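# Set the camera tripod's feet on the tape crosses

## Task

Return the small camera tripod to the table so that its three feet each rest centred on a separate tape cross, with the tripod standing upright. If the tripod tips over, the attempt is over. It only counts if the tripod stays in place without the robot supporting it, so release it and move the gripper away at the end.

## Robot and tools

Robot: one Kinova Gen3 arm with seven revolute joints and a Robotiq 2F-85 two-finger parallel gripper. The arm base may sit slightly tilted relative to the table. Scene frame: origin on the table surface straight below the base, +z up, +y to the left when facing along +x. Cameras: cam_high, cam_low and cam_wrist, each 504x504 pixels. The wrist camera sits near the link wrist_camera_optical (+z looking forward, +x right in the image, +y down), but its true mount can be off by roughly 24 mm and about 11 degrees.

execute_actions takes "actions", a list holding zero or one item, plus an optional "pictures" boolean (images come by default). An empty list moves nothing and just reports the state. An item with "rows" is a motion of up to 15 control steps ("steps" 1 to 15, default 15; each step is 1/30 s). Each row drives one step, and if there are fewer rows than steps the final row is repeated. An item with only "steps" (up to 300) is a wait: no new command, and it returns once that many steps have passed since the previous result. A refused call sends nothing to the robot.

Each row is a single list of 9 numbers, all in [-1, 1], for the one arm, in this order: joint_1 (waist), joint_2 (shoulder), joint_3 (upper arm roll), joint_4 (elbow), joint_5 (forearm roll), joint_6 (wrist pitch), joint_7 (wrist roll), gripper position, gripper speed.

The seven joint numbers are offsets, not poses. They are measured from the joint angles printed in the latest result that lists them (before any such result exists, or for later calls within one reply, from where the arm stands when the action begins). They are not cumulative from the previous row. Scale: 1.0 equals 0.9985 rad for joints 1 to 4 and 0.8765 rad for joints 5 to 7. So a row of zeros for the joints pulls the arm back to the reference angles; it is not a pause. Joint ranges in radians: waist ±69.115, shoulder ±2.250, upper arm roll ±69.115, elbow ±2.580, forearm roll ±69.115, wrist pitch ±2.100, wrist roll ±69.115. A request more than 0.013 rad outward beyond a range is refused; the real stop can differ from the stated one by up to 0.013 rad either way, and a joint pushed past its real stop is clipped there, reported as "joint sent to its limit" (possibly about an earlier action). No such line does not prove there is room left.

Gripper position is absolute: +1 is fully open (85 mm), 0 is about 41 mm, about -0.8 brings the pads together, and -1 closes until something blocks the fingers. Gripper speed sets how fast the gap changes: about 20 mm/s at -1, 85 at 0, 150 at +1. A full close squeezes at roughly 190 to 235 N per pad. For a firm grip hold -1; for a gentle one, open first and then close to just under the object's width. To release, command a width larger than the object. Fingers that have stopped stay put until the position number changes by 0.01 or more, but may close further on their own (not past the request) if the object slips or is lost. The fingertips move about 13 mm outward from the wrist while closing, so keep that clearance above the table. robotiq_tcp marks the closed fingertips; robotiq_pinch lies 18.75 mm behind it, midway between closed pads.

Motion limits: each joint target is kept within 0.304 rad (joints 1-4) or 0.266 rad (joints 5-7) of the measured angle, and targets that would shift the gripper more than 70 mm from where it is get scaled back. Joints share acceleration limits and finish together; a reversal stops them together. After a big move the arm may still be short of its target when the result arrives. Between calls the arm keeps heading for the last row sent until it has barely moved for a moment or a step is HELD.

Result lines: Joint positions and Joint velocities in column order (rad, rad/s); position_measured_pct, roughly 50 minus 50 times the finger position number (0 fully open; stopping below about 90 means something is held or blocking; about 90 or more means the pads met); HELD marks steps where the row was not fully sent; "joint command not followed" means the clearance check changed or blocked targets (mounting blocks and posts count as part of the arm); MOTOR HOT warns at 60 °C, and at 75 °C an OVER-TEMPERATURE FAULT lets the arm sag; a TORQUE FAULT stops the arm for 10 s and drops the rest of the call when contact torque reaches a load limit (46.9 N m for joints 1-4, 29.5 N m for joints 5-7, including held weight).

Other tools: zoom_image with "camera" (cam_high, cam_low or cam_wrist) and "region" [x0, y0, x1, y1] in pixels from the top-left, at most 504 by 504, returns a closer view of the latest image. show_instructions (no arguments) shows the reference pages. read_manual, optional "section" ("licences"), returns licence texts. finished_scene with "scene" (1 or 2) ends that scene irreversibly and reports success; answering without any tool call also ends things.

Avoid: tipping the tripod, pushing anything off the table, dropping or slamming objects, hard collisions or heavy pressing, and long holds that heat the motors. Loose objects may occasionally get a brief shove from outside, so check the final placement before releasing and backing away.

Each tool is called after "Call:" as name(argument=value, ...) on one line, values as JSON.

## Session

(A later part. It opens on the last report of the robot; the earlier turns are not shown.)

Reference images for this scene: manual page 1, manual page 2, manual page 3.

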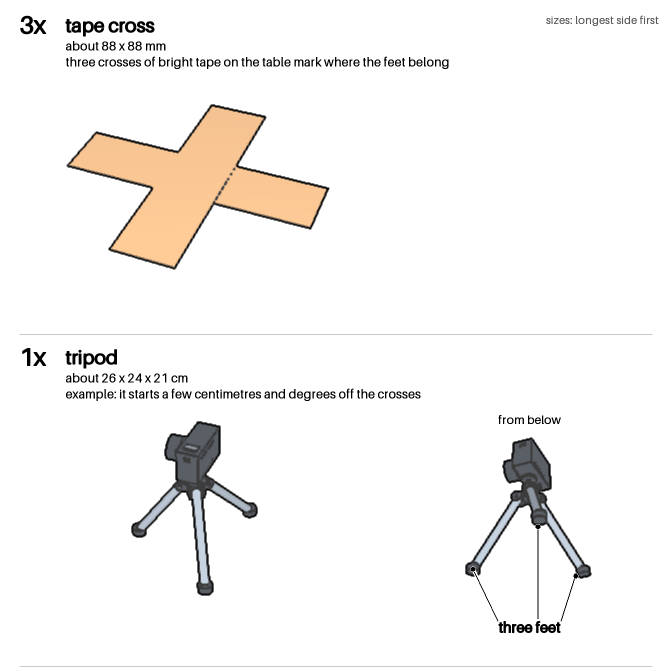

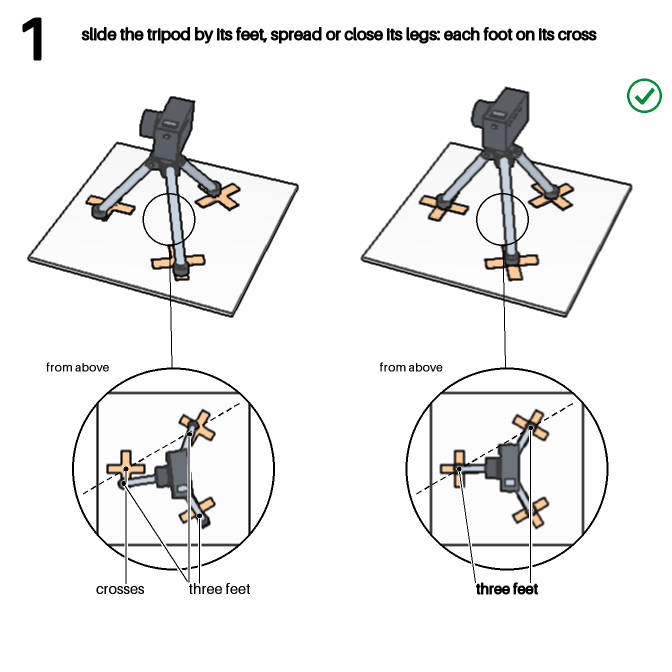

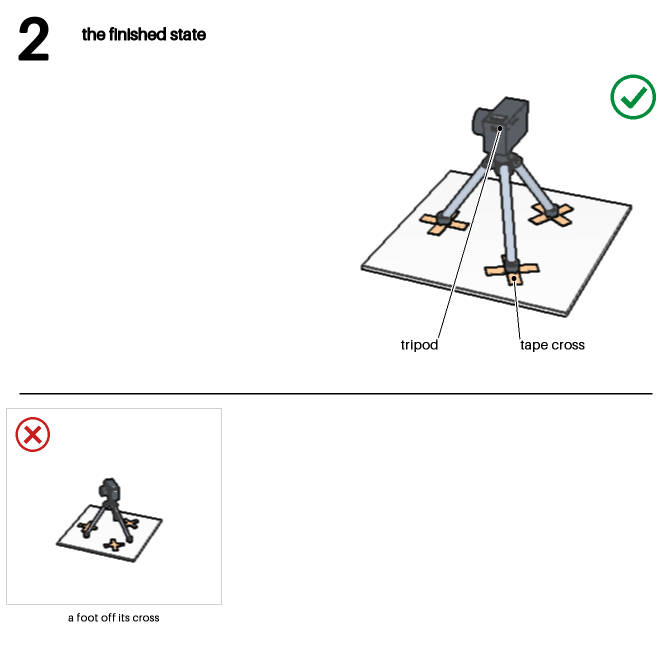

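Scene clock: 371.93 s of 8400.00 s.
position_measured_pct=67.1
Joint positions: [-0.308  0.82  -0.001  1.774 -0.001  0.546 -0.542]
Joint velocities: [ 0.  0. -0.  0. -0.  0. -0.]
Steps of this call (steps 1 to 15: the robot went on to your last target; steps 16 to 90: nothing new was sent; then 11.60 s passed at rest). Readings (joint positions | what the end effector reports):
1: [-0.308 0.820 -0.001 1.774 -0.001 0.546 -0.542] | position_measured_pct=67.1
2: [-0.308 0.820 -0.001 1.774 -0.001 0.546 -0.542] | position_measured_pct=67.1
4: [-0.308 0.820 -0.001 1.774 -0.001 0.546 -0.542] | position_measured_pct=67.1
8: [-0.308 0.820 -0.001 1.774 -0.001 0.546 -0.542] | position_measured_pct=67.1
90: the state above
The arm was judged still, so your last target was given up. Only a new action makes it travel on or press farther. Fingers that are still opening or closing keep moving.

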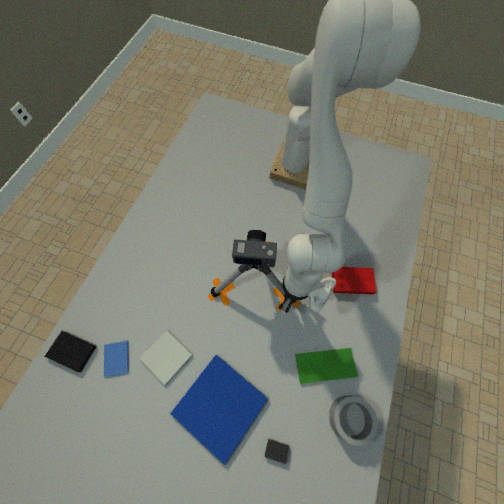

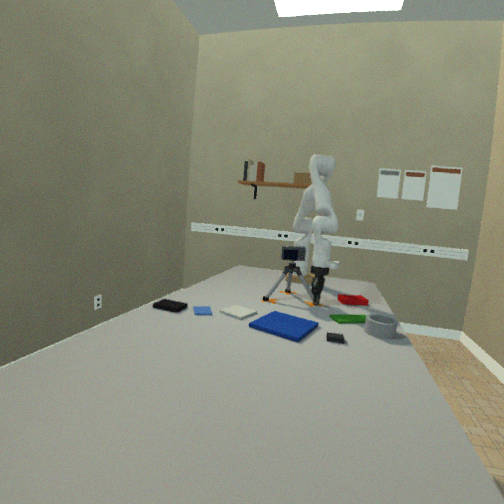

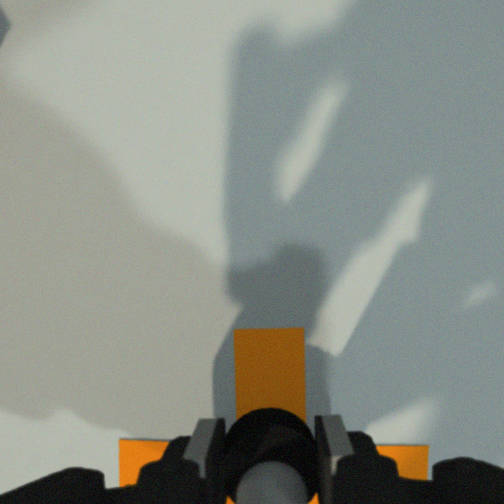

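Call:
execute_actions(actions=[{"rows": [[0.0017,-0.0005,0,0.0013,0,-0.001,0.0018,-0.37,0.3],[0.0033,-0.001,0,0.0027,0,-0.002,0.0037,-0.37,0.3],[0.005,-0.0014,0,0.004,0,-0.003,0.0055,-0.37,0.3],[0.0067,-0.0019,0,0.0053,0,-0.004,0.0073,-0.37,0.3],[0.0083,-0.0024,0,0.0067,0,-0.005,0.0092,-0.37,0.3],[0.01,-0.0029,0,0.008,0,-0.006,0.011,-0.37,0.3],[0.0117,-0.0033,0,0.0093,0,-0.007,0.0128,-0.37,0.3],[0.0133,-0.0038,0,0.0107,0,-0.008,0.0147,-0.37,0.3],[0.015,-0.0043,0,0.012,0,-0.009,0.0165,-0.37,0.3],[0.0167,-0.0048,0,0.0133,0,-0.01,0.0183,-0.37,0.3],[0.0183,-0.0052,0,0.0147,0,-0.011,0.0202,-0.37,0.3],[0.02,-0.0057,0,0.016,0,-0.012,0.022,-0.37,0.3]], "steps": 15}])

Call:
execute_actions(actions=[{"steps": 15}])

Scene clock: 376.90 s of 8400.00 s.
position_measured_pct=67.1
Joint positions: [-0.29   0.815 -0.002  1.789 -0.001  0.535 -0.523]
Joint velocities: [ 0.005 -0.001 -0.002  0.003 -0.001 -0.004  0.004]
Steps of this call (steps 1 to 90: nothing new was sent; then 1.47 s passed at rest; steps 91 to 105: all 15 steps of this action). Readings (joint positions | what the end effector reports):
91: [-0.308 0.820 -0.002 1.774 -0.001 0.546 -0.542] | position_measured_pct=67.1
92: [-0.307 0.820 -0.002 1.775 -0.001 0.545 -0.541] | position_measured_pct=67.1
94: [-0.305 0.819 -0.003 1.777 -0.001 0.543 -0.538] | position_measured_pct=67.1
98: [-0.298 0.817 -0.003 1.782 -0.001 0.540 -0.531] | position_measured_pct=67.1
105: the state above

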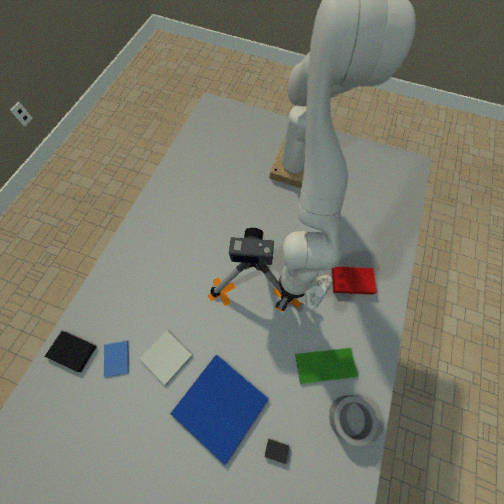

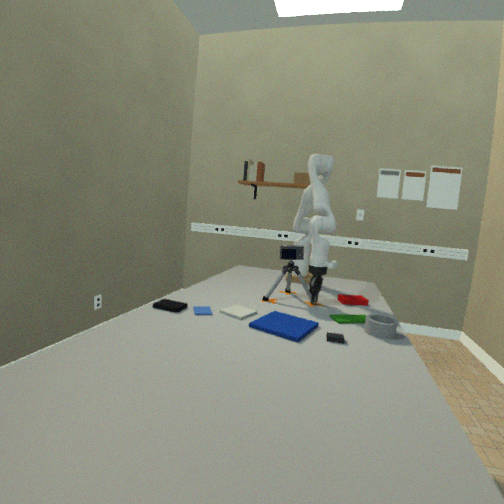

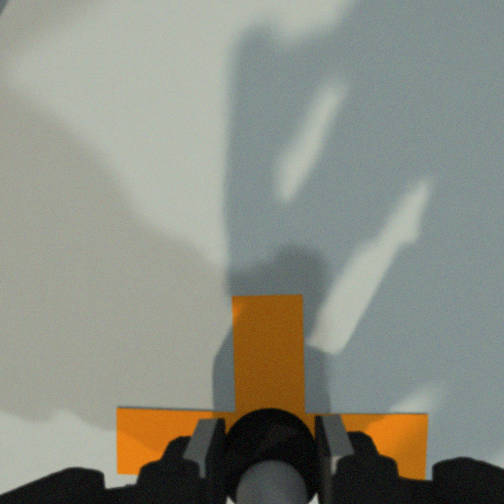

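Scene clock: 377.40 s of 8400.00 s.
position_measured_pct=67.1
Joint positions: [-0.29   0.814 -0.003  1.79  -0.001  0.535 -0.523]
Joint velocities: [ 0.    -0.    -0.001  0.001 -0.     0.001 -0.001]
Steps of this call (steps 1 to 15: the robot went on to your last target). Readings (joint positions | what the end effector reports):
1: [-0.290 0.815 -0.002 1.790 -0.001 0.535 -0.523] | position_measured_pct=67.1
2: [-0.290 0.815 -0.003 1.790 -0.001 0.535 -0.523] | position_measured_pct=67.1
4: [-0.290 0.814 -0.003 1.790 -0.001 0.535 -0.523] | position_measured_pct=67.1
8: [-0.290 0.814 -0.003 1.790 -0.001 0.535 -0.523] | position_measured_pct=67.1
15: the state above
The arm was judged still, so your last target was given up. Only a new action makes it travel on or press farther. Fingers that are still opening or closing keep moving.

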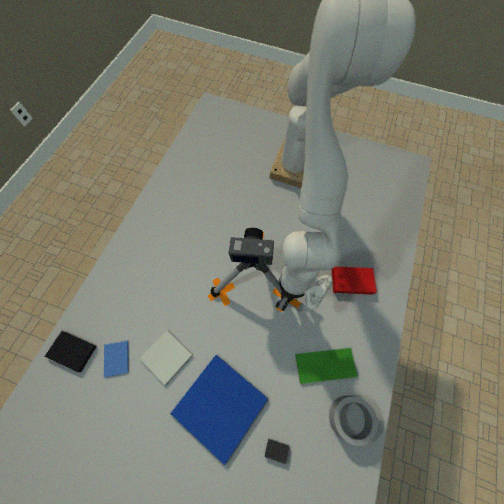

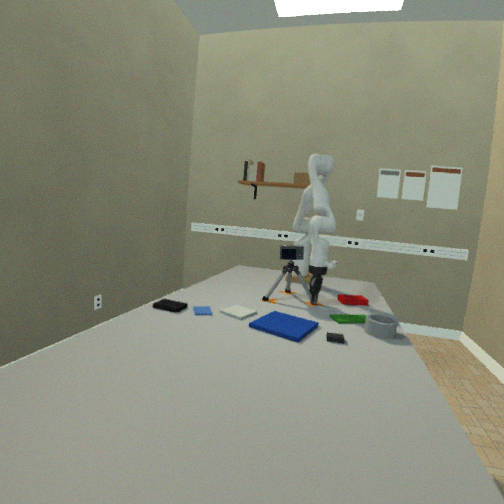

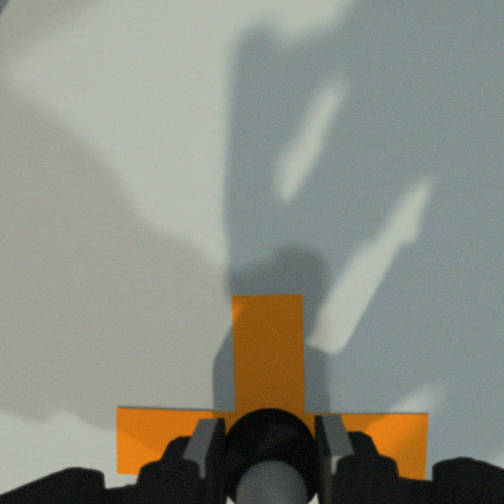

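Call:
execute_actions(actions=[{"rows": [[0,0.001,0,0,0,-0.0012,0,-0.37,0.3],[0,0.002,0,0,0,-0.0025,0,-0.37,0.3],[0,0.003,0,0,0,-0.0037,0,-0.37,0.3],[0,0.003,0,0,0,-0.0037,0,-0.37,0.3],[0,0.003,0,0,0,-0.0037,0,-0.37,0.3],[0,0.003,0,0,0,-0.0037,0,0.6,0.6]], "steps": 15}], pictures=false)

Call:
execute_actions(actions=[{"rows": [[0,-0.006,0,0.001,0,0.006,0,0.6,0.6],[0,-0.015,0,0.002,0,0.015,0,0.6,0.6],[0,-0.028,0,0.003,0,0.029,0,0.6,0.6],[0,-0.044,0,0.003,0,0.047,0,0.6,0.6],[0,-0.061,0,0.001,0,0.068,0,0.6,0.6],[0,-0.078,0,-0.002,0,0.091,0,0.6,0.6],[0,-0.095,0,-0.006,0,0.115,0,0.6,0.6],[0,-0.112,0,-0.011,0,0.140,0,0.6,0.6],[0,-0.128,0,-0.017,0,0.165,0,0.6,0.6],[0,-0.143,0,-0.024,0,0.190,0,0.6,0.6],[0,-0.156,0,-0.031,0,0.213,0,0.6,0.6],[0,-0.167,0,-0.037,0,0.233,0,0.6,0.6],[0,-0.175,0,-0.042,0,0.248,0,0.6,0.6],[0,-0.181,0,-0.046,0,0.258,0,0.6,0.6],[0,-0.183,0,-0.047,0,0.262,0,0.6,0.6]], "steps": 15}])

Scene clock: 395.67 s of 8400.00 s.
position_measured_pct=35.3
Joint positions: [-0.29   0.817 -0.003  1.79  -0.001  0.532 -0.523]
Joint velocities: [-0. -0. -0.  0. -0. -0. -0.]
Steps of this call (steps 1 to 90: nothing new was sent; then 14.77 s passed at rest; steps 91 to 105: all 15 steps of this action). Readings (joint positions | what the end effector reports):
91: [-0.290 0.815 -0.003 1.790 -0.001 0.535 -0.523] | position_measured_pct=67.1
92: [-0.290 0.816 -0.003 1.789 -0.001 0.534 -0.523] | position_measured_pct=67.1
94: [-0.290 0.817 -0.003 1.789 -0.001 0.533 -0.523] | position_measured_pct=67.1
98: [-0.290 0.818 -0.003 1.790 -0.001 0.532 -0.523] | position_measured_pct=63.9
105: the state above

Scene clock: 396.17 s of 8400.00 s.
position_measured_pct=19.8
Joint positions: [-0.29   0.65  -0.003  1.75  -0.001  0.74  -0.523]
Joint velocities: [ 0.    -0.266 -0.001 -0.162 -0.     0.44   0.001]
Steps of this call (steps 1 to 15: all 15 steps of this action). Readings (joint positions | what the end effector reports):
1: [-0.290 0.816 -0.003 1.790 -0.001 0.532 -0.523] | position_measured_pct=31.0
2: [-0.290 0.813 -0.003 1.791 -0.001 0.535 -0.523] | position_measured_pct=27.0
4: [-0.290 0.798 -0.003 1.792 -0.001 0.548 -0.523] | position_measured_pct=21.8
8: [-0.290 0.747 -0.003 1.789 -0.001 0.602 -0.523] | position_measured_pct=20.2
15: the state above

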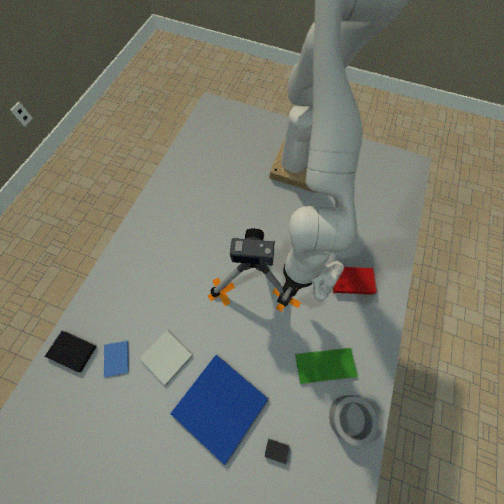

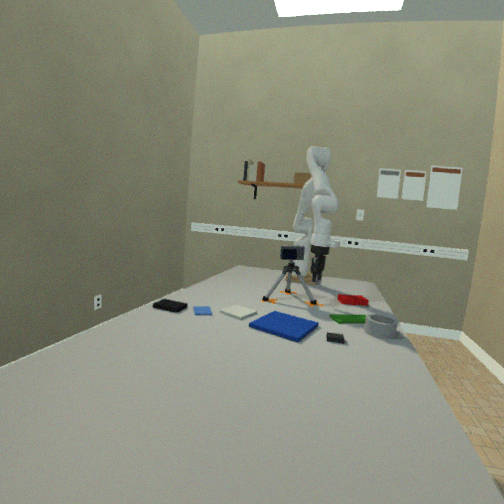

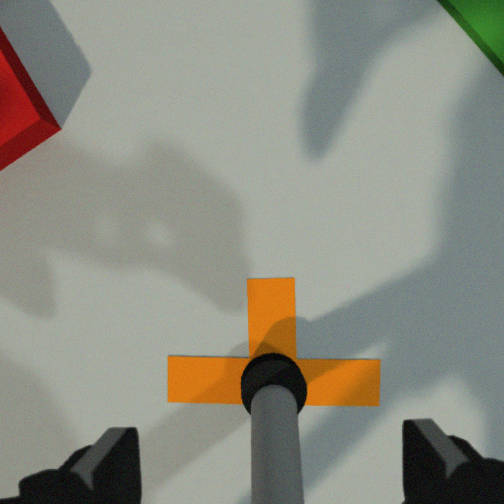

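Call:
execute_actions(actions=[{"rows": [[0.2103,0.2143,0.003,-0.5068,0.001,0.3343,-1.0,0.6,0.6]], "steps": 15}], pictures=false)

Call:
execute_actions(actions=[{"steps": 24}], pictures=false)

Scene clock: 409.07 s of 8400.00 s.
position_measured_pct=19.8
Joint positions: [-0.111  0.829  0.     1.35  -0.     0.993 -0.907]
Joint velocities: [ 0.203  0.205  0.007 -0.721  0.003  0.268 -1.216]
From where the robot then was, a joint's target lay farther than a number of 1.0 reaches, so one or more steps of this call were cut to that.
Steps of this call (steps 1 to 30: the robot went on to your last target; steps 31 to 90: nothing new was sent; then 9.40 s passed at rest; steps 91 to 105: all 15 steps of this action). Readings (joint positions | what the end effector reports):
91: [-0.289 0.635 -0.003 1.742 -0.001 0.762 -0.523] | position_measured_pct=19.8
92: [-0.285 0.640 -0.004 1.737 -0.002 0.766 -0.527] | position_measured_pct=19.8
94: [-0.265 0.662 -0.004 1.711 -0.002 0.789 -0.549] | position_measured_pct=19.8
98: [-0.192 0.743 -0.002 1.593 -0.001 0.884 -0.652] | position_measured_pct=19.8
105: the state above

Scene clock: 409.87 s of 8400.00 s.
position_measured_pct=19.8
Joint positions: [-0.08   0.864  0.     1.244 -0.     1.033 -1.399]
Joint velocities: [ 0.001  0.001 -0.    -0.    -0.    -0.004  0.   ]
Steps of this call (steps 1 to 24: the robot went on to your last target). Readings (joint positions | what the end effector reports):
1: [-0.105 0.835 0.001 1.328 -0.000 1.001 -0.947] | position_measured_pct=19.8
2: [-0.100 0.841 0.001 1.311 -0.000 1.008 -0.988] | position_measured_pct=19.8
4: [-0.093 0.848 0.001 1.286 -0.000 1.017 -1.069] | position_measured_pct=19.8
8: [-0.085 0.857 0.001 1.260 -0.000 1.027 -1.232] | position_measured_pct=19.8
24: the state above

Call:
execute_actions(actions=[{"rows": [[0.2053,0,0,0,0,0,-1.0,0.6,0.6],[0.2053,0,0,0,0,0,-1.0,0.6,0.6],[0.2053,0,0,0,0,0,-1.0,0.6,0.6],[0.2053,0,0,0,0,0,-1.0,0.6,0.6],[0.2053,0,0,0,0,0,-1.0,0.6,0.6],[0.2053,0,0,0,0,0,-1.0,0.6,0.6],[0.2053,0,0,0,0,0,-1.0,0.6,0.6],[0.2053,0,0,0,0,0,-1.0,0.6,0.6],[0.2053,0,0,0,0,0,-1.0,0.6,0.6],[0.2053,0,0,0,0,0,-1.0,0.6,0.6],[0.2053,0,0,0,0,0,-1.0,0.6,0.6],[0.2053,-0.035,0,0.075,0,-0.046,-1.0,0.6,0.6],[0.2053,-0.07,0,0.15,0,-0.092,-1.0,0.6,0.6],[0.2053,-0.105,0,0.225,0,-0.138,-1.0,0.6,0.6],[0.2053,-0.1379,0,0.3003,0,-0.1844,-1.0,0.6,0.6]], "steps": 15}], pictures=false)

Call:
execute_actions(actions=[{"steps": 30}])

Scene clock: 422.47 s of 8400.00 s.
position_measured_pct=19.8
Joint positions: [ 0.107  0.854  0.001  1.263 -0.     1.022 -1.866]
Joint velocities: [ 0.116 -0.216 -0.004  0.41  -0.001 -0.223 -1.193]
From where the robot then was, a joint's target lay farther than a number of 1.0 reaches, so one or more steps of this call were cut to that.
Steps of this call (steps 1 to 15: the robot went on to your last target; steps 16 to 90: nothing new was sent; then 9.10 s passed at rest; steps 91 to 105: all 15 steps of this action). Readings (joint positions | what the end effector reports):
91: [-0.078 0.864 0.000 1.244 -0.000 1.033 -1.400] | position_measured_pct=19.8
92: [-0.073 0.864 -0.001 1.244 -0.001 1.033 -1.405] | position_measured_pct=19.8
94: [-0.046 0.864 -0.003 1.244 -0.002 1.033 -1.438] | position_measured_pct=19.8
98: [0.042 0.864 0.001 1.244 0.000 1.033 -1.581] | position_measured_pct=19.8
105: the state above

Scene clock: 423.47 s of 8400.00 s.
position_measured_pct=19.8
Joint positions: [ 0.125  0.726  0.     1.544 -0.     0.871 -2.276]
Joint velocities: [-0.     0.    -0.001 -0.    -0.    -0.001 -0.   ]
Steps of this call (steps 1 to 30: the robot went on to your last target). Readings (joint positions | what the end effector reports):
1: [0.110 0.845 0.001 1.279 0.000 1.013 -1.903] | position_measured_pct=19.8
2: [0.113 0.834 0.001 1.301 -0.000 1.001 -1.939] | position_measured_pct=19.8
4: [0.117 0.805 0.001 1.362 -0.000 0.968 -2.016] | position_measured_pct=19.8
8: [0.123 0.754 0.000 1.482 -0.000 0.905 -2.178] | position_measured_pct=19.8
30: the state above
The arm was judged still, so your last target was given up. Only a new action makes it travel on or press farther. Fingers that are still opening or closing keep moving.

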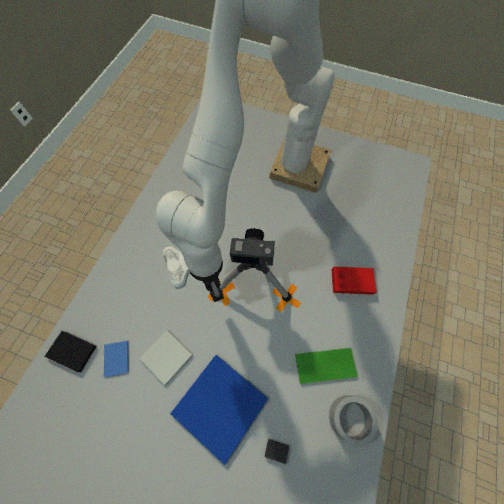

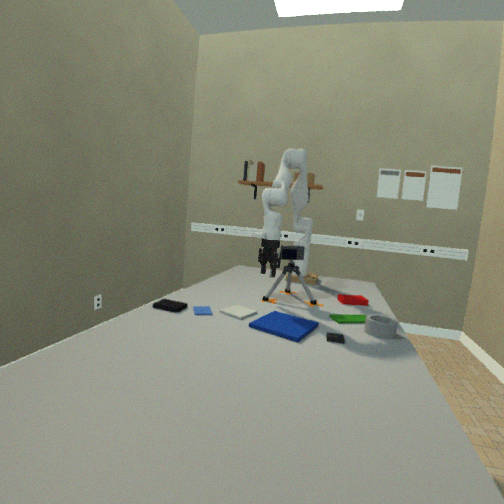

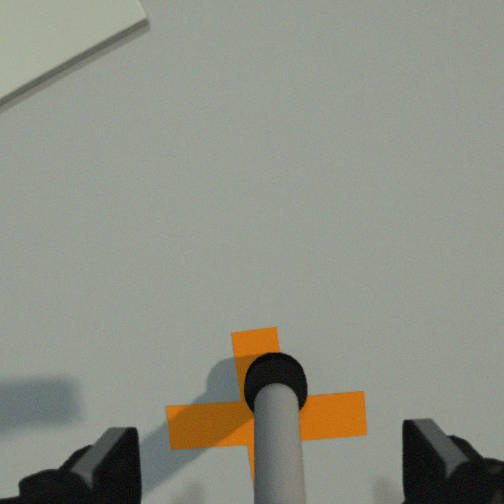

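Call:
execute_actions(actions=[{"rows": [[0,0.0044,0,0.0024,0,-0.0077,0,0.6,0.6],[0,0.0119,0,0.0062,0,-0.0206,0,0.6,0.6],[0,0.0224,0,0.0112,0,-0.0383,0,0.6,0.6],[0,0.0362,0,0.0172,0,-0.0609,0,0.6,0.6],[0,0.0519,0,0.0233,0,-0.0857,0,0.6,0.6],[0,0.0679,0,0.0286,0,-0.1099,0,0.6,0.6],[0,0.0842,0,0.0334,0,-0.1340,0,0.6,0.6],[0,0.1008,0,0.0374,0,-0.1574,0,0.6,0.6],[0,0.1161,0,0.0405,0,-0.1784,0,0.6,0.6],[0,0.1298,0,0.0427,0,-0.1965,0,0.6,0.6],[0,0.1421,0,0.0444,0,-0.2125,0,0.6,0.6],[0,0.1509,0,0.0453,0,-0.2235,0,0.6,0.6],[0,0.1580,0,0.0460,0,-0.2324,0,0.6,0.6],[0,0.1616,0,0.0463,0,-0.2369,0,0.6,0.6],[0,0.1634,0,0.0464,0,-0.2383,0,0.6,0.6]], "steps": 15}], pictures=false)

Call:
execute_actions(actions=[{"steps": 12}])

Scene clock: 452.57 s of 8400.00 s.
position_measured_pct=19.8
Joint positions: [ 0.125  0.878  0.     1.59  -0.     0.673 -2.276]
Joint velocities: [ 0.     0.208 -0.001  0.032 -0.    -0.251 -0.001]
Steps of this call (steps 1 to 90: nothing new was sent; then 25.60 s passed at rest; steps 91 to 105: all 15 steps of this action). Readings (joint positions | what the end effector reports):
91: [0.125 0.727 0.000 1.544 -0.000 0.871 -2.276] | position_measured_pct=19.8
92: [0.125 0.730 0.000 1.545 -0.000 0.867 -2.276] | position_measured_pct=19.8
94: [0.125 0.742 0.000 1.551 -0.000 0.849 -2.276] | position_measured_pct=19.8
98: [0.125 0.789 0.000 1.569 -0.000 0.785 -2.276] | position_measured_pct=19.8
105: the state above

Scene clock: 452.97 s of 8400.00 s.
position_measured_pct=19.8
Joint positions: [ 0.125  0.889  0.     1.59  -0.     0.662 -2.276]
Joint velocities: [ 0.     0.002  0.     0.     0.    -0.    -0.   ]
Steps of this call (steps 1 to 12: the robot went on to your last target). Readings (joint positions | what the end effector reports):
1: [0.125 0.884 0.000 1.591 -0.000 0.666 -2.276] | position_measured_pct=19.8
2: [0.125 0.886 0.000 1.591 -0.000 0.664 -2.276] | position_measured_pct=19.8
4: [0.125 0.887 0.000 1.591 -0.000 0.663 -2.276] | position_measured_pct=19.8
8: [0.125 0.889 0.000 1.590 -0.000 0.662 -2.276] | position_measured_pct=19.8
12: the state above

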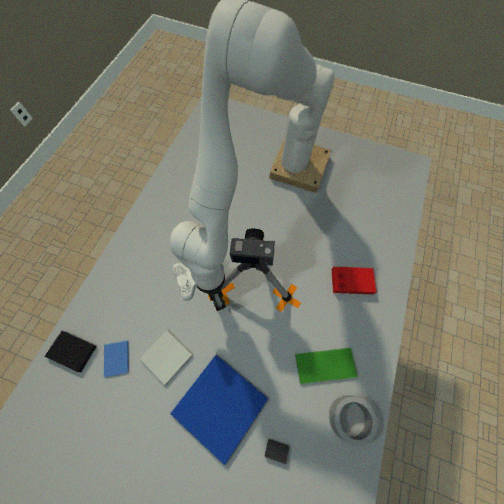

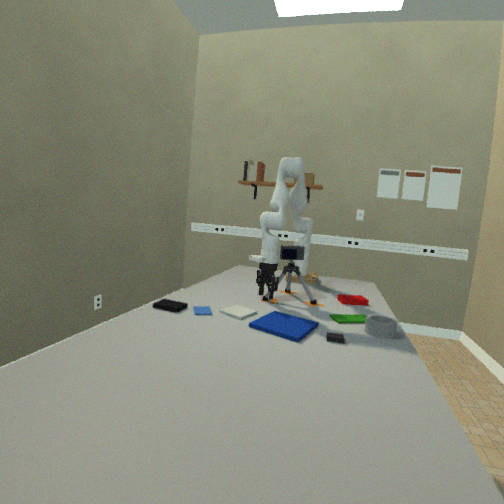

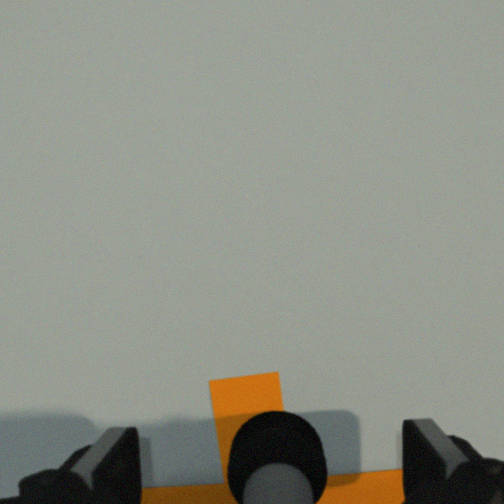

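Call:
execute_actions(actions=[{"rows": [[0,0,0,0,0,0,0,-0.37,0.3]], "steps": 15}], pictures=false)

Call:
execute_actions(actions=[{"rows": [[0,0,0,0,0,0,0,-0.37,0.3],[0,0,0,0,0,0,0,-0.37,0.3],[0,0,0,0,0,0,0,-0.37,0.3],[0,0,0,0,0,0,0,-0.37,0.3],[0,-0.001,0,0,0,0.0012,0,-0.37,0.3],[0,-0.002,0,0,0,0.0025,0,-0.37,0.3],[0,-0.003,0,0,0,0.0037,0,-0.37,0.3]], "steps": 12}])

Scene clock: 456.97 s of 8400.00 s.
position_measured_pct=64.7
Joint positions: [ 0.126  0.889  0.001  1.591  0.     0.663 -2.276]
Joint velocities: [-0.006 -0.016 -0.01  -0.004 -0.015 -0.    -0.   ]
Steps of this call (steps 1 to 30: the robot went on to your last target; steps 31 to 90: nothing new was sent; then 0.50 s passed at rest; steps 91 to 105: all 15 steps of this action). Readings (joint positions | what the end effector reports):
91: [0.125 0.889 0.000 1.590 -0.000 0.662 -2.276] | position_measured_pct=19.8
92: [0.125 0.889 0.000 1.590 -0.000 0.662 -2.276] | position_measured_pct=20.6
94: [0.125 0.889 0.000 1.590 -0.000 0.662 -2.276] | position_measured_pct=25.4
98: [0.125 0.889 0.000 1.590 -0.000 0.662 -2.276] | position_measured_pct=39.3
105: the state above

Scene clock: 457.37 s of 8400.00 s.
position_measured_pct=67.1
Joint positions: [ 0.126  0.886  0.001  1.591  0.     0.666 -2.276]
Joint velocities: [ 0.     0.001 -0.001 -0.     0.    -0.001 -0.   ]
Steps of this call (steps 1 to 12: all 12 steps of this action). Readings (joint positions | what the end effector reports):
1: [0.126 0.888 0.001 1.591 0.000 0.664 -2.276] | position_measured_pct=66.3
2: [0.126 0.888 0.001 1.591 -0.000 0.664 -2.276] | position_measured_pct=66.7
4: [0.126 0.888 0.001 1.591 0.000 0.664 -2.276] | position_measured_pct=67.1
8: [0.126 0.886 0.001 1.591 0.000 0.666 -2.276] | position_measured_pct=67.1
12: the state above

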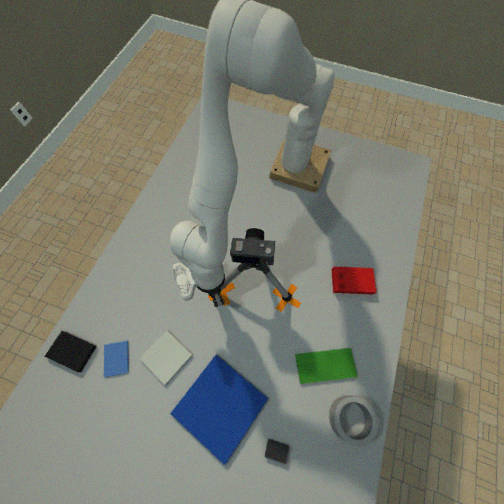

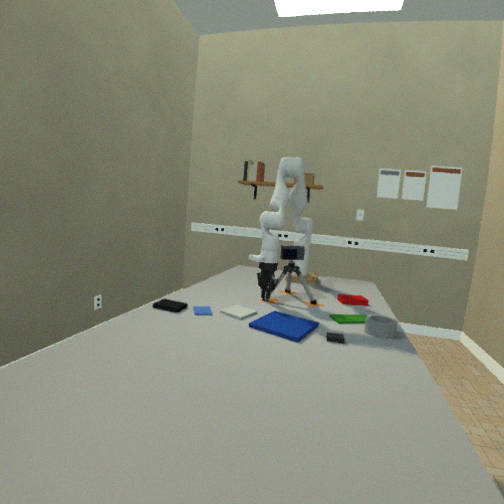

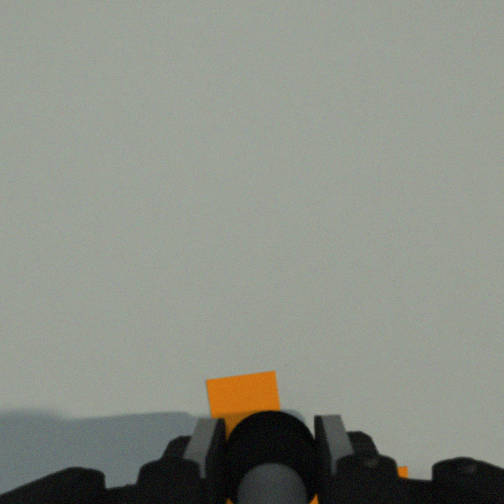

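Call:
execute_actions(actions=[{"rows": [[-0.0015,-0.001,0,0.0026,0,-0.0019,-0.0017,-0.37,0.3],[-0.0031,-0.0019,0,0.0052,0,-0.0038,-0.0033,-0.37,0.3],[-0.0046,-0.0029,0,0.0078,0,-0.0057,-0.005,-0.37,0.3],[-0.0062,-0.0038,0,0.0105,0,-0.0075,-0.0067,-0.37,0.3],[-0.0077,-0.0048,0,0.0131,0,-0.0094,-0.0083,-0.37,0.3],[-0.0092,-0.0058,0,0.0157,0,-0.0113,-0.01,-0.37,0.3],[-0.0108,-0.0067,0,0.0183,0,-0.0132,-0.0117,-0.37,0.3],[-0.0123,-0.0077,0,0.0209,0,-0.0151,-0.0134,-0.37,0.3],[-0.0138,-0.0087,0,0.0235,0,-0.017,-0.015,-0.37,0.3],[-0.0154,-0.0096,0,0.0262,0,-0.0188,-0.0167,-0.37,0.3],[-0.0169,-0.0106,0,0.0288,0,-0.0207,-0.0184,-0.37,0.3],[-0.0185,-0.0115,0,0.0314,0,-0.0226,-0.02,-0.37,0.3],[-0.02,-0.0125,0,0.034,0,-0.0245,-0.0217,-0.37,0.3]], "steps": 15}], pictures=false)

Call:
execute_actions(actions=[{"steps": 10}])

Scene clock: 478.43 s of 8400.00 s.
position_measured_pct=67.1
Joint positions: [ 0.108  0.875  0.002  1.624  0.001  0.645 -2.294]
Joint velocities: [-0.007 -0.002 -0.005  0.018 -0.001 -0.011 -0.011]
Steps of this call (steps 1 to 15: the robot went on to your last target; steps 16 to 90: nothing new was sent; then 17.57 s passed at rest; steps 91 to 105: all 15 steps of this action). Readings (joint positions | what the end effector reports):
91: [0.125 0.886 0.001 1.591 0.000 0.666 -2.276] | position_measured_pct=67.1
92: [0.124 0.886 0.002 1.592 0.000 0.664 -2.277] | position_measured_pct=67.1
94: [0.122 0.884 0.002 1.597 0.001 0.661 -2.279] | position_measured_pct=67.1
98: [0.117 0.881 0.002 1.607 0.001 0.655 -2.285] | position_measured_pct=67.1
105: the state above

Scene clock: 478.77 s of 8400.00 s.
position_measured_pct=67.1
Joint positions: [ 0.107  0.875  0.002  1.624  0.001  0.644 -2.295]
Joint velocities: [-0.    -0.     0.     0.001  0.    -0.     0.   ]
Steps of this call (steps 1 to 10: the robot went on to your last target). Readings (joint positions | what the end effector reports):
1: [0.107 0.875 0.002 1.624 0.001 0.645 -2.294] | position_measured_pct=67.1
2: [0.107 0.875 0.002 1.624 0.001 0.644 -2.294] | position_measured_pct=67.1
4: [0.107 0.875 0.002 1.624 0.001 0.644 -2.295] | position_measured_pct=67.1
8: [0.107 0.875 0.002 1.624 0.001 0.644 -2.295] | position_measured_pct=67.1
10: the state above

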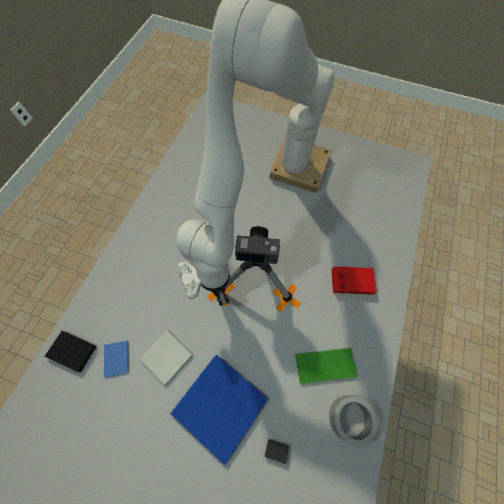

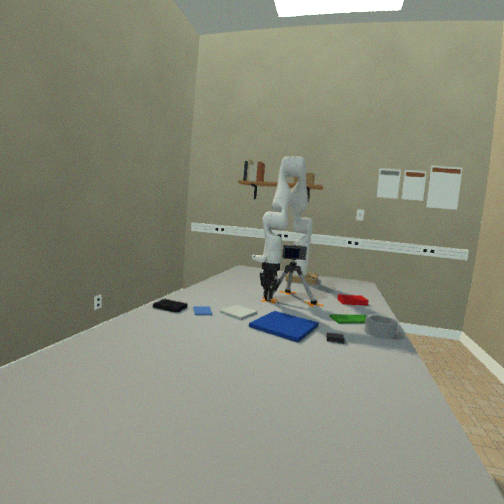

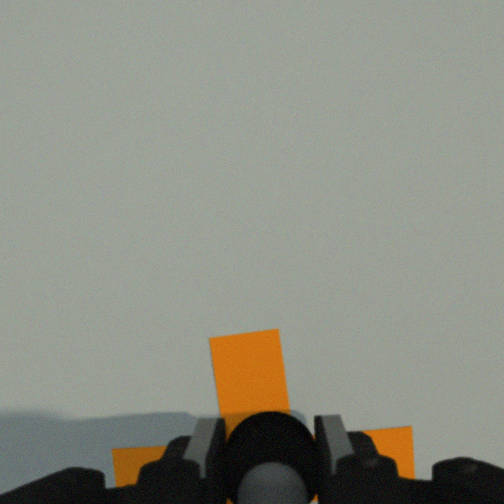

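Call:
execute_actions(actions=[{"rows": [[-0.0015,-0.0006,0,0.0014,0,-0.001,-0.0015,-0.37,0.3],[-0.0029,-0.0012,0,0.0028,0,-0.002,-0.0031,-0.37,0.3],[-0.0044,-0.0018,0,0.0043,0,-0.003,-0.0046,-0.37,0.3],[-0.0058,-0.0024,0,0.0057,0,-0.004,-0.0062,-0.37,0.3],[-0.0073,-0.003,0,0.0071,0,-0.005,-0.0077,-0.37,0.3],[-0.0087,-0.0036,0,0.0085,0,-0.0059,-0.0092,-0.37,0.3],[-0.0102,-0.0042,0,0.0099,0,-0.0069,-0.0108,-0.37,0.3],[-0.0116,-0.0048,0,0.0114,0,-0.0079,-0.0123,-0.37,0.3],[-0.0131,-0.0054,0,0.0128,0,-0.0089,-0.0139,-0.37,0.3],[-0.0145,-0.006,0,0.0142,0,-0.0099,-0.0154,-0.37,0.3]], "steps": 15}])

Scene clock: 498.30 s of 8400.00 s.
position_measured_pct=67.1
Joint positions: [ 0.094  0.869  0.003  1.638  0.002  0.635 -2.308]
Joint velocities: [-0.002 -0.001  0.001  0.001  0.    -0.001  0.   ]
Steps of this call (steps 1 to 15: the robot went on to your last target; steps 16 to 90: nothing new was sent; then 16.03 s passed at rest; steps 91 to 105: all 15 steps of this action). Readings (joint positions | what the end effector reports):
91: [0.107 0.874 0.002 1.625 0.001 0.644 -2.295] | position_measured_pct=67.1
92: [0.106 0.874 0.003 1.625 0.001 0.643 -2.295] | position_measured_pct=67.1
94: [0.104 0.873 0.003 1.628 0.002 0.642 -2.298] | position_measured_pct=67.1
98: [0.099 0.871 0.004 1.633 0.002 0.638 -2.303] | position_measured_pct=67.1
105: the state above

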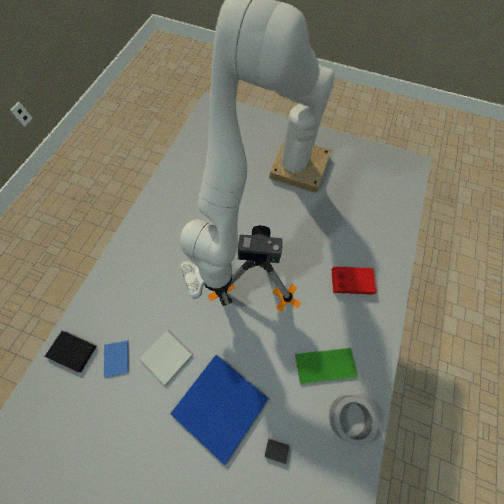

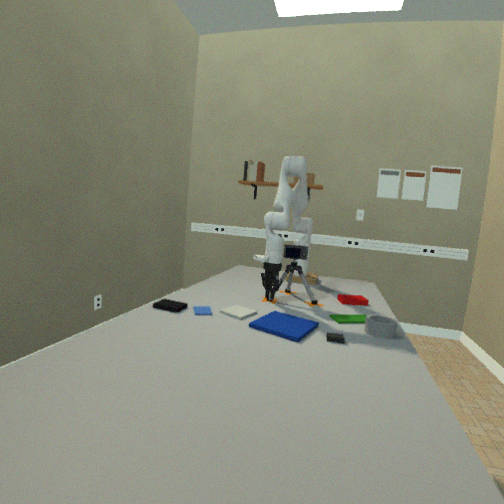

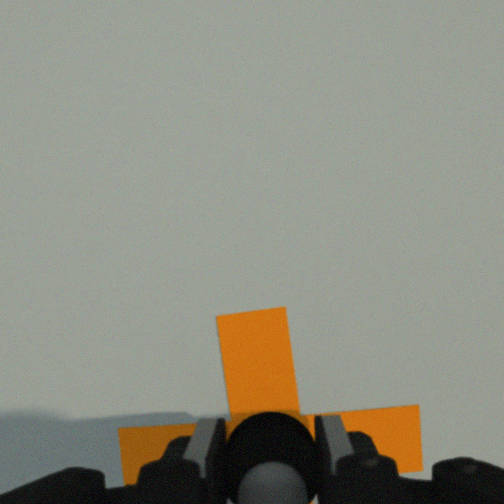

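Call:
execute_actions(actions=[{"rows": [[0,0.001,0,0,0,-0.0012,0,-0.37,0.3],[0,0.002,0,0,0,-0.0025,0,-0.37,0.3],[0,0.003,0,0,0,-0.0037,0,-0.37,0.3],[0,0.003,0,0,0,-0.0037,0,-0.37,0.3],[0,0.003,0,0,0,-0.0037,0,-0.37,0.3],[0,0.003,0,0,0,-0.0037,0,0.6,0.6]], "steps": 15}], pictures=false)

Call:
execute_actions(actions=[{"rows": [[0,-0.0055,0,-0.0004,0,0.0067,0,0.6,0.6],[0,-0.0147,0,-0.0013,0,0.0182,0,0.6,0.6],[0,-0.0273,0,-0.0027,0,0.0342,0,0.6,0.6],[0,-0.0434,0,-0.0051,0,0.0553,0,0.6,0.6],[0,-0.0609,0,-0.0083,0,0.0788,0,0.6,0.6],[0,-0.0781,0,-0.0122,0,0.1029,0,0.6,0.6],[0,-0.0949,0,-0.0168,0,0.1272,0,0.6,0.6],[0,-0.1114,0,-0.022,0,0.152,0,0.6,0.6],[0,-0.126,0,-0.0273,0,0.1746,0,0.6,0.6],[0,-0.1387,0,-0.0325,0,0.195,0,0.6,0.6],[0,-0.1496,0,-0.0374,0,0.213,0,0.6,0.6],[0,-0.1573,0,-0.0411,0,0.226,0,0.6,0.6],[0,-0.1634,0,-0.0441,0,0.2364,0,0.6,0.6],[0,-0.1665,0,-0.0457,0,0.2417,0,0.6,0.6],[0,-0.168,0,-0.0465,0,0.2439,0,0.6,0.6]], "steps": 15}], pictures=false)

Call:
execute_actions(actions=[{"steps": 10}])

Call:
zoom_image(camera="cam_high", region=[180, 190, 340, 350])

Scene clock: 512.30 s of 8400.00 s.
position_measured_pct=35.3
Joint positions: [ 0.094  0.872  0.003  1.638  0.002  0.632 -2.308]
Joint velocities: [-0.001  0.    -0.    -0.     0.    -0.001  0.001]
Steps of this call (steps 1 to 15: the robot went on to your last target; steps 16 to 90: nothing new was sent; then 10.50 s passed at rest; steps 91 to 105: all 15 steps of this action). Readings (joint positions | what the end effector reports):
91: [0.094 0.870 0.004 1.638 0.002 0.635 -2.308] | position_measured_pct=67.1
92: [0.095 0.871 0.004 1.638 0.002 0.634 -2.307] | position_measured_pct=67.1
94: [0.095 0.872 0.004 1.638 0.002 0.633 -2.307] | position_measured_pct=67.1
98: [0.094 0.872 0.004 1.639 0.002 0.632 -2.308] | position_measured_pct=63.9
105: the state above

Scene clock: 512.80 s of 8400.00 s.
position_measured_pct=19.8
Joint positions: [ 0.094  0.714  0.004  1.595  0.002  0.834 -2.308]
Joint velocities: [-0.    -0.182  0.    -0.095  0.     0.29   0.001]
Steps of this call (steps 1 to 15: all 15 steps of this action). Readings (joint positions | what the end effector reports):
1: [0.094 0.871 0.003 1.638 0.002 0.633 -2.308] | position_measured_pct=31.0
2: [0.094 0.868 0.003 1.638 0.002 0.636 -2.308] | position_measured_pct=27.0
4: [0.094 0.853 0.003 1.637 0.002 0.651 -2.308] | position_measured_pct=21.8
8: [0.094 0.802 0.003 1.628 0.002 0.711 -2.308] | position_measured_pct=20.2
15: the state above

Scene clock: 513.13 s of 8400.00 s.
position_measured_pct=19.8
Joint positions: [ 0.094  0.705  0.003  1.592  0.002  0.846 -2.308]
Joint velocities: [ 0.    -0.003 -0.     0.001  0.    -0.     0.   ]
Steps of this call (steps 1 to 10: the robot went on to your last target). Readings (joint positions | what the end effector reports):
1: [0.094 0.710 0.004 1.593 0.002 0.841 -2.308] | position_measured_pct=19.8
2: [0.094 0.708 0.004 1.592 0.002 0.844 -2.308] | position_measured_pct=19.8
4: [0.094 0.707 0.004 1.592 0.002 0.846 -2.308] | position_measured_pct=19.8
8: [0.094 0.705 0.003 1.592 0.002 0.846 -2.308] | position_measured_pct=19.8
10: the state above

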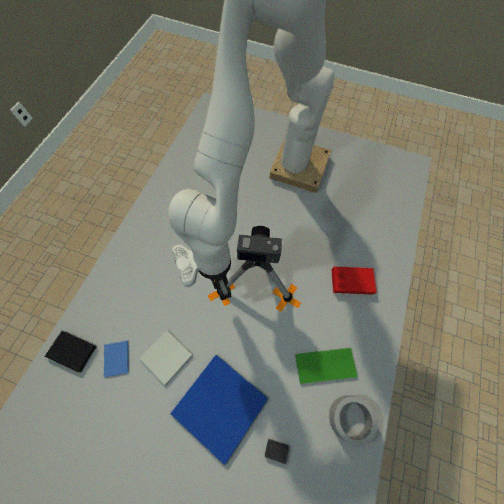

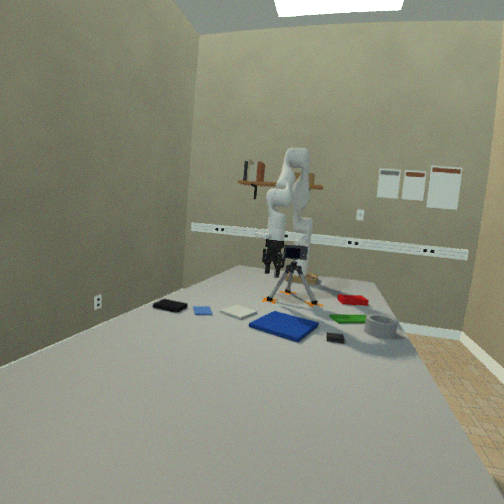

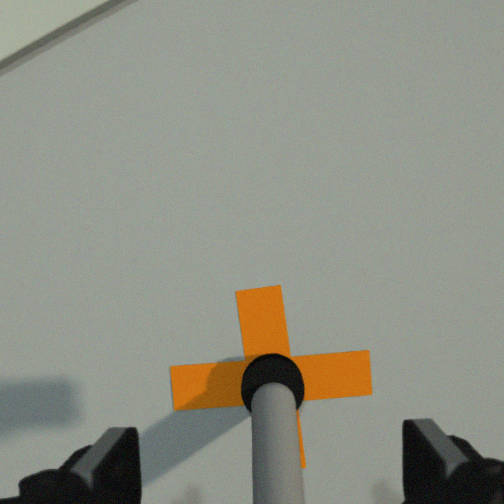

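Region (180, 190, 340, 350) of cam_high's 504x504 image, scaled by 3.150, with more detail than that image has.

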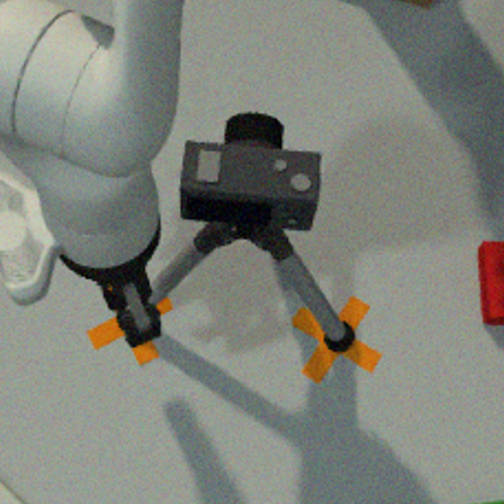

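Call:
zoom_image(camera="cam_high", region=[257, 267, 317, 327])

Call:
zoom_image(camera="cam_low", region=[250, 250, 340, 320])

Region (257, 267, 317, 327) of cam_high's 504x504 image, scaled by 8.400, with more detail than that image has.

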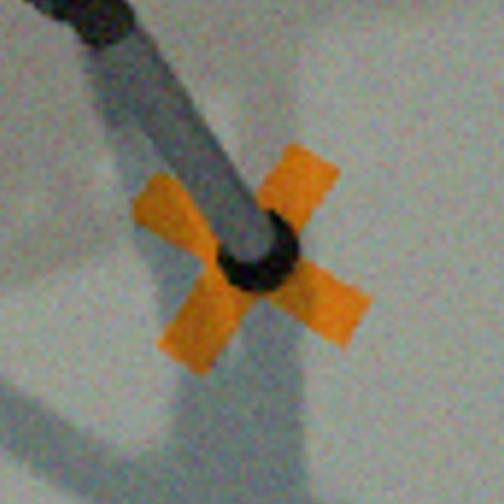

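Region (250, 250, 340, 320) of cam_low's 504x504 image, scaled by 5.600, with more detail than that image has.

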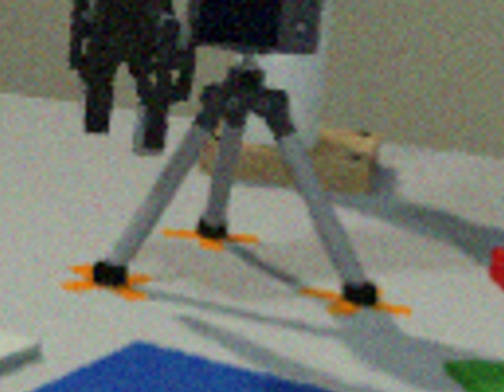

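Call:
execute_actions(actions=[{"rows": [[0,-0.2238,-0.003,-0.4054,-0.002,0.7152,0,0.6,0.6]], "steps": 15}], pictures=false)

Call:
execute_actions(actions=[{"steps": 16}], pictures=false)

Call:
execute_actions(actions=[{"rows": [[-0.4457,-0.4358,0,0.5892,0,-0.1747,0,0.6,0.6]], "steps": 15}], pictures=false)

Call:
execute_actions(actions=[{"steps": 30}])

Scene clock: 561.60 s of 8400.00 s.
position_measured_pct=19.8
Joint positions: [ 0.094  0.533  0.001  1.288  0.001  1.17  -2.308]
Joint velocities: [ 0.    -0.327 -0.003 -0.656 -0.003  1.203  0.   ]
Steps of this call (steps 1 to 30: the robot went on to your last target; steps 31 to 90: nothing new was sent; then 44.97 s passed at rest; steps 91 to 105: all 15 steps of this action). Readings (joint positions | what the end effector reports):
91: [0.094 0.704 0.003 1.591 0.002 0.846 -2.308] | position_measured_pct=19.8
92: [0.094 0.700 0.003 1.587 0.002 0.851 -2.308] | position_measured_pct=19.8
94: [0.094 0.681 0.003 1.563 0.002 0.873 -2.308] | position_measured_pct=19.8
98: [0.094 0.621 0.002 1.467 0.001 0.955 -2.308] | position_measured_pct=19.8
105: the state above

Scene clock: 562.13 s of 8400.00 s.
position_measured_pct=19.8
Joint positions: [ 0.094  0.481  0.     1.187  0.     1.473 -2.308]
Joint velocities: [-0.    -0.     0.    -0.001 -0.    -0.     0.   ]
Steps of this call (steps 1 to 16: the robot went on to your last target). Readings (joint positions | what the end effector reports):
1: [0.094 0.523 0.001 1.268 0.000 1.210 -2.308] | position_measured_pct=19.8
2: [0.094 0.514 0.001 1.252 0.000 1.251 -2.308] | position_measured_pct=19.8
4: [0.094 0.501 0.001 1.226 0.000 1.332 -2.308] | position_measured_pct=19.8
8: [0.094 0.483 0.001 1.191 0.000 1.461 -2.308] | position_measured_pct=19.8
16: the state above

Scene clock: 562.63 s of 8400.00 s.
position_measured_pct=19.8
Joint positions: [-0.212  0.18  -0.     1.524 -0.     1.359 -2.308]
Joint velocities: [-0.56  -0.544  0.     0.985  0.001 -0.166 -0.001]
Steps of this call (steps 1 to 15: all 15 steps of this action). Readings (joint positions | what the end effector reports):
1: [0.093 0.480 0.001 1.188 0.000 1.472 -2.308] | position_measured_pct=19.8
2: [0.087 0.475 0.002 1.193 0.001 1.468 -2.308] | position_measured_pct=19.8
4: [0.058 0.446 0.003 1.220 0.002 1.454 -2.308] | position_measured_pct=19.8
8: [-0.045 0.344 0.001 1.319 0.000 1.410 -2.308] | position_measured_pct=19.8
15: the state above

Scene clock: 563.63 s of 8400.00 s.
position_measured_pct=19.8
Joint positions: [-0.351  0.046  0.     1.775  0.     1.32  -2.308]
Joint velocities: [ 0.    -0.    -0.001  0.     0.    -0.003  0.001]
Steps of this call (steps 1 to 30: the robot went on to your last target). Readings (joint positions | what the end effector reports):
1: [-0.231 0.162 -0.000 1.557 -0.000 1.354 -2.308] | position_measured_pct=19.8
2: [-0.249 0.145 -0.000 1.591 -0.000 1.348 -2.308] | position_measured_pct=19.8
4: [-0.286 0.109 -0.000 1.657 -0.000 1.338 -2.308] | position_measured_pct=19.8
8: [-0.336 0.060 -0.001 1.754 -0.000 1.323 -2.308] | position_measured_pct=19.8
30: the state above
The arm was judged still, so your last target was given up. Only a new action makes it travel on or press farther. Fingers that are still opening or closing keep moving.

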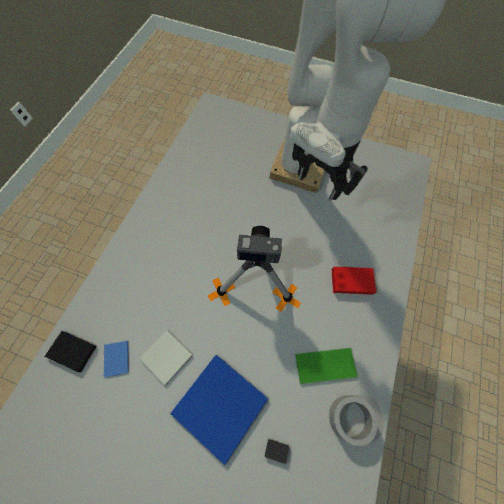

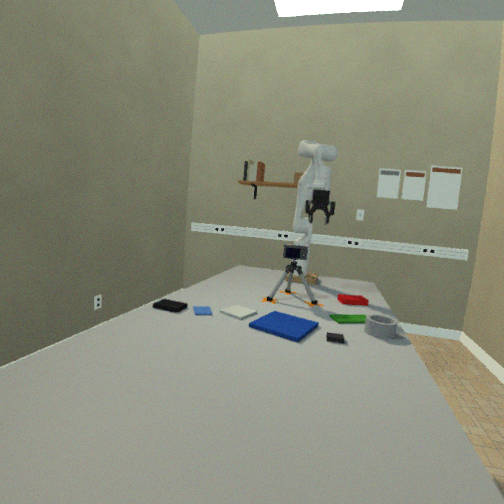

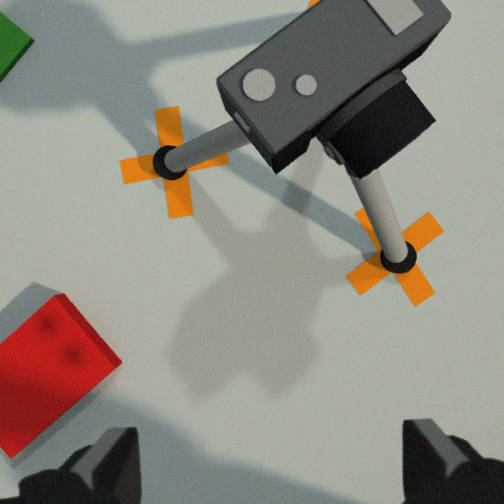

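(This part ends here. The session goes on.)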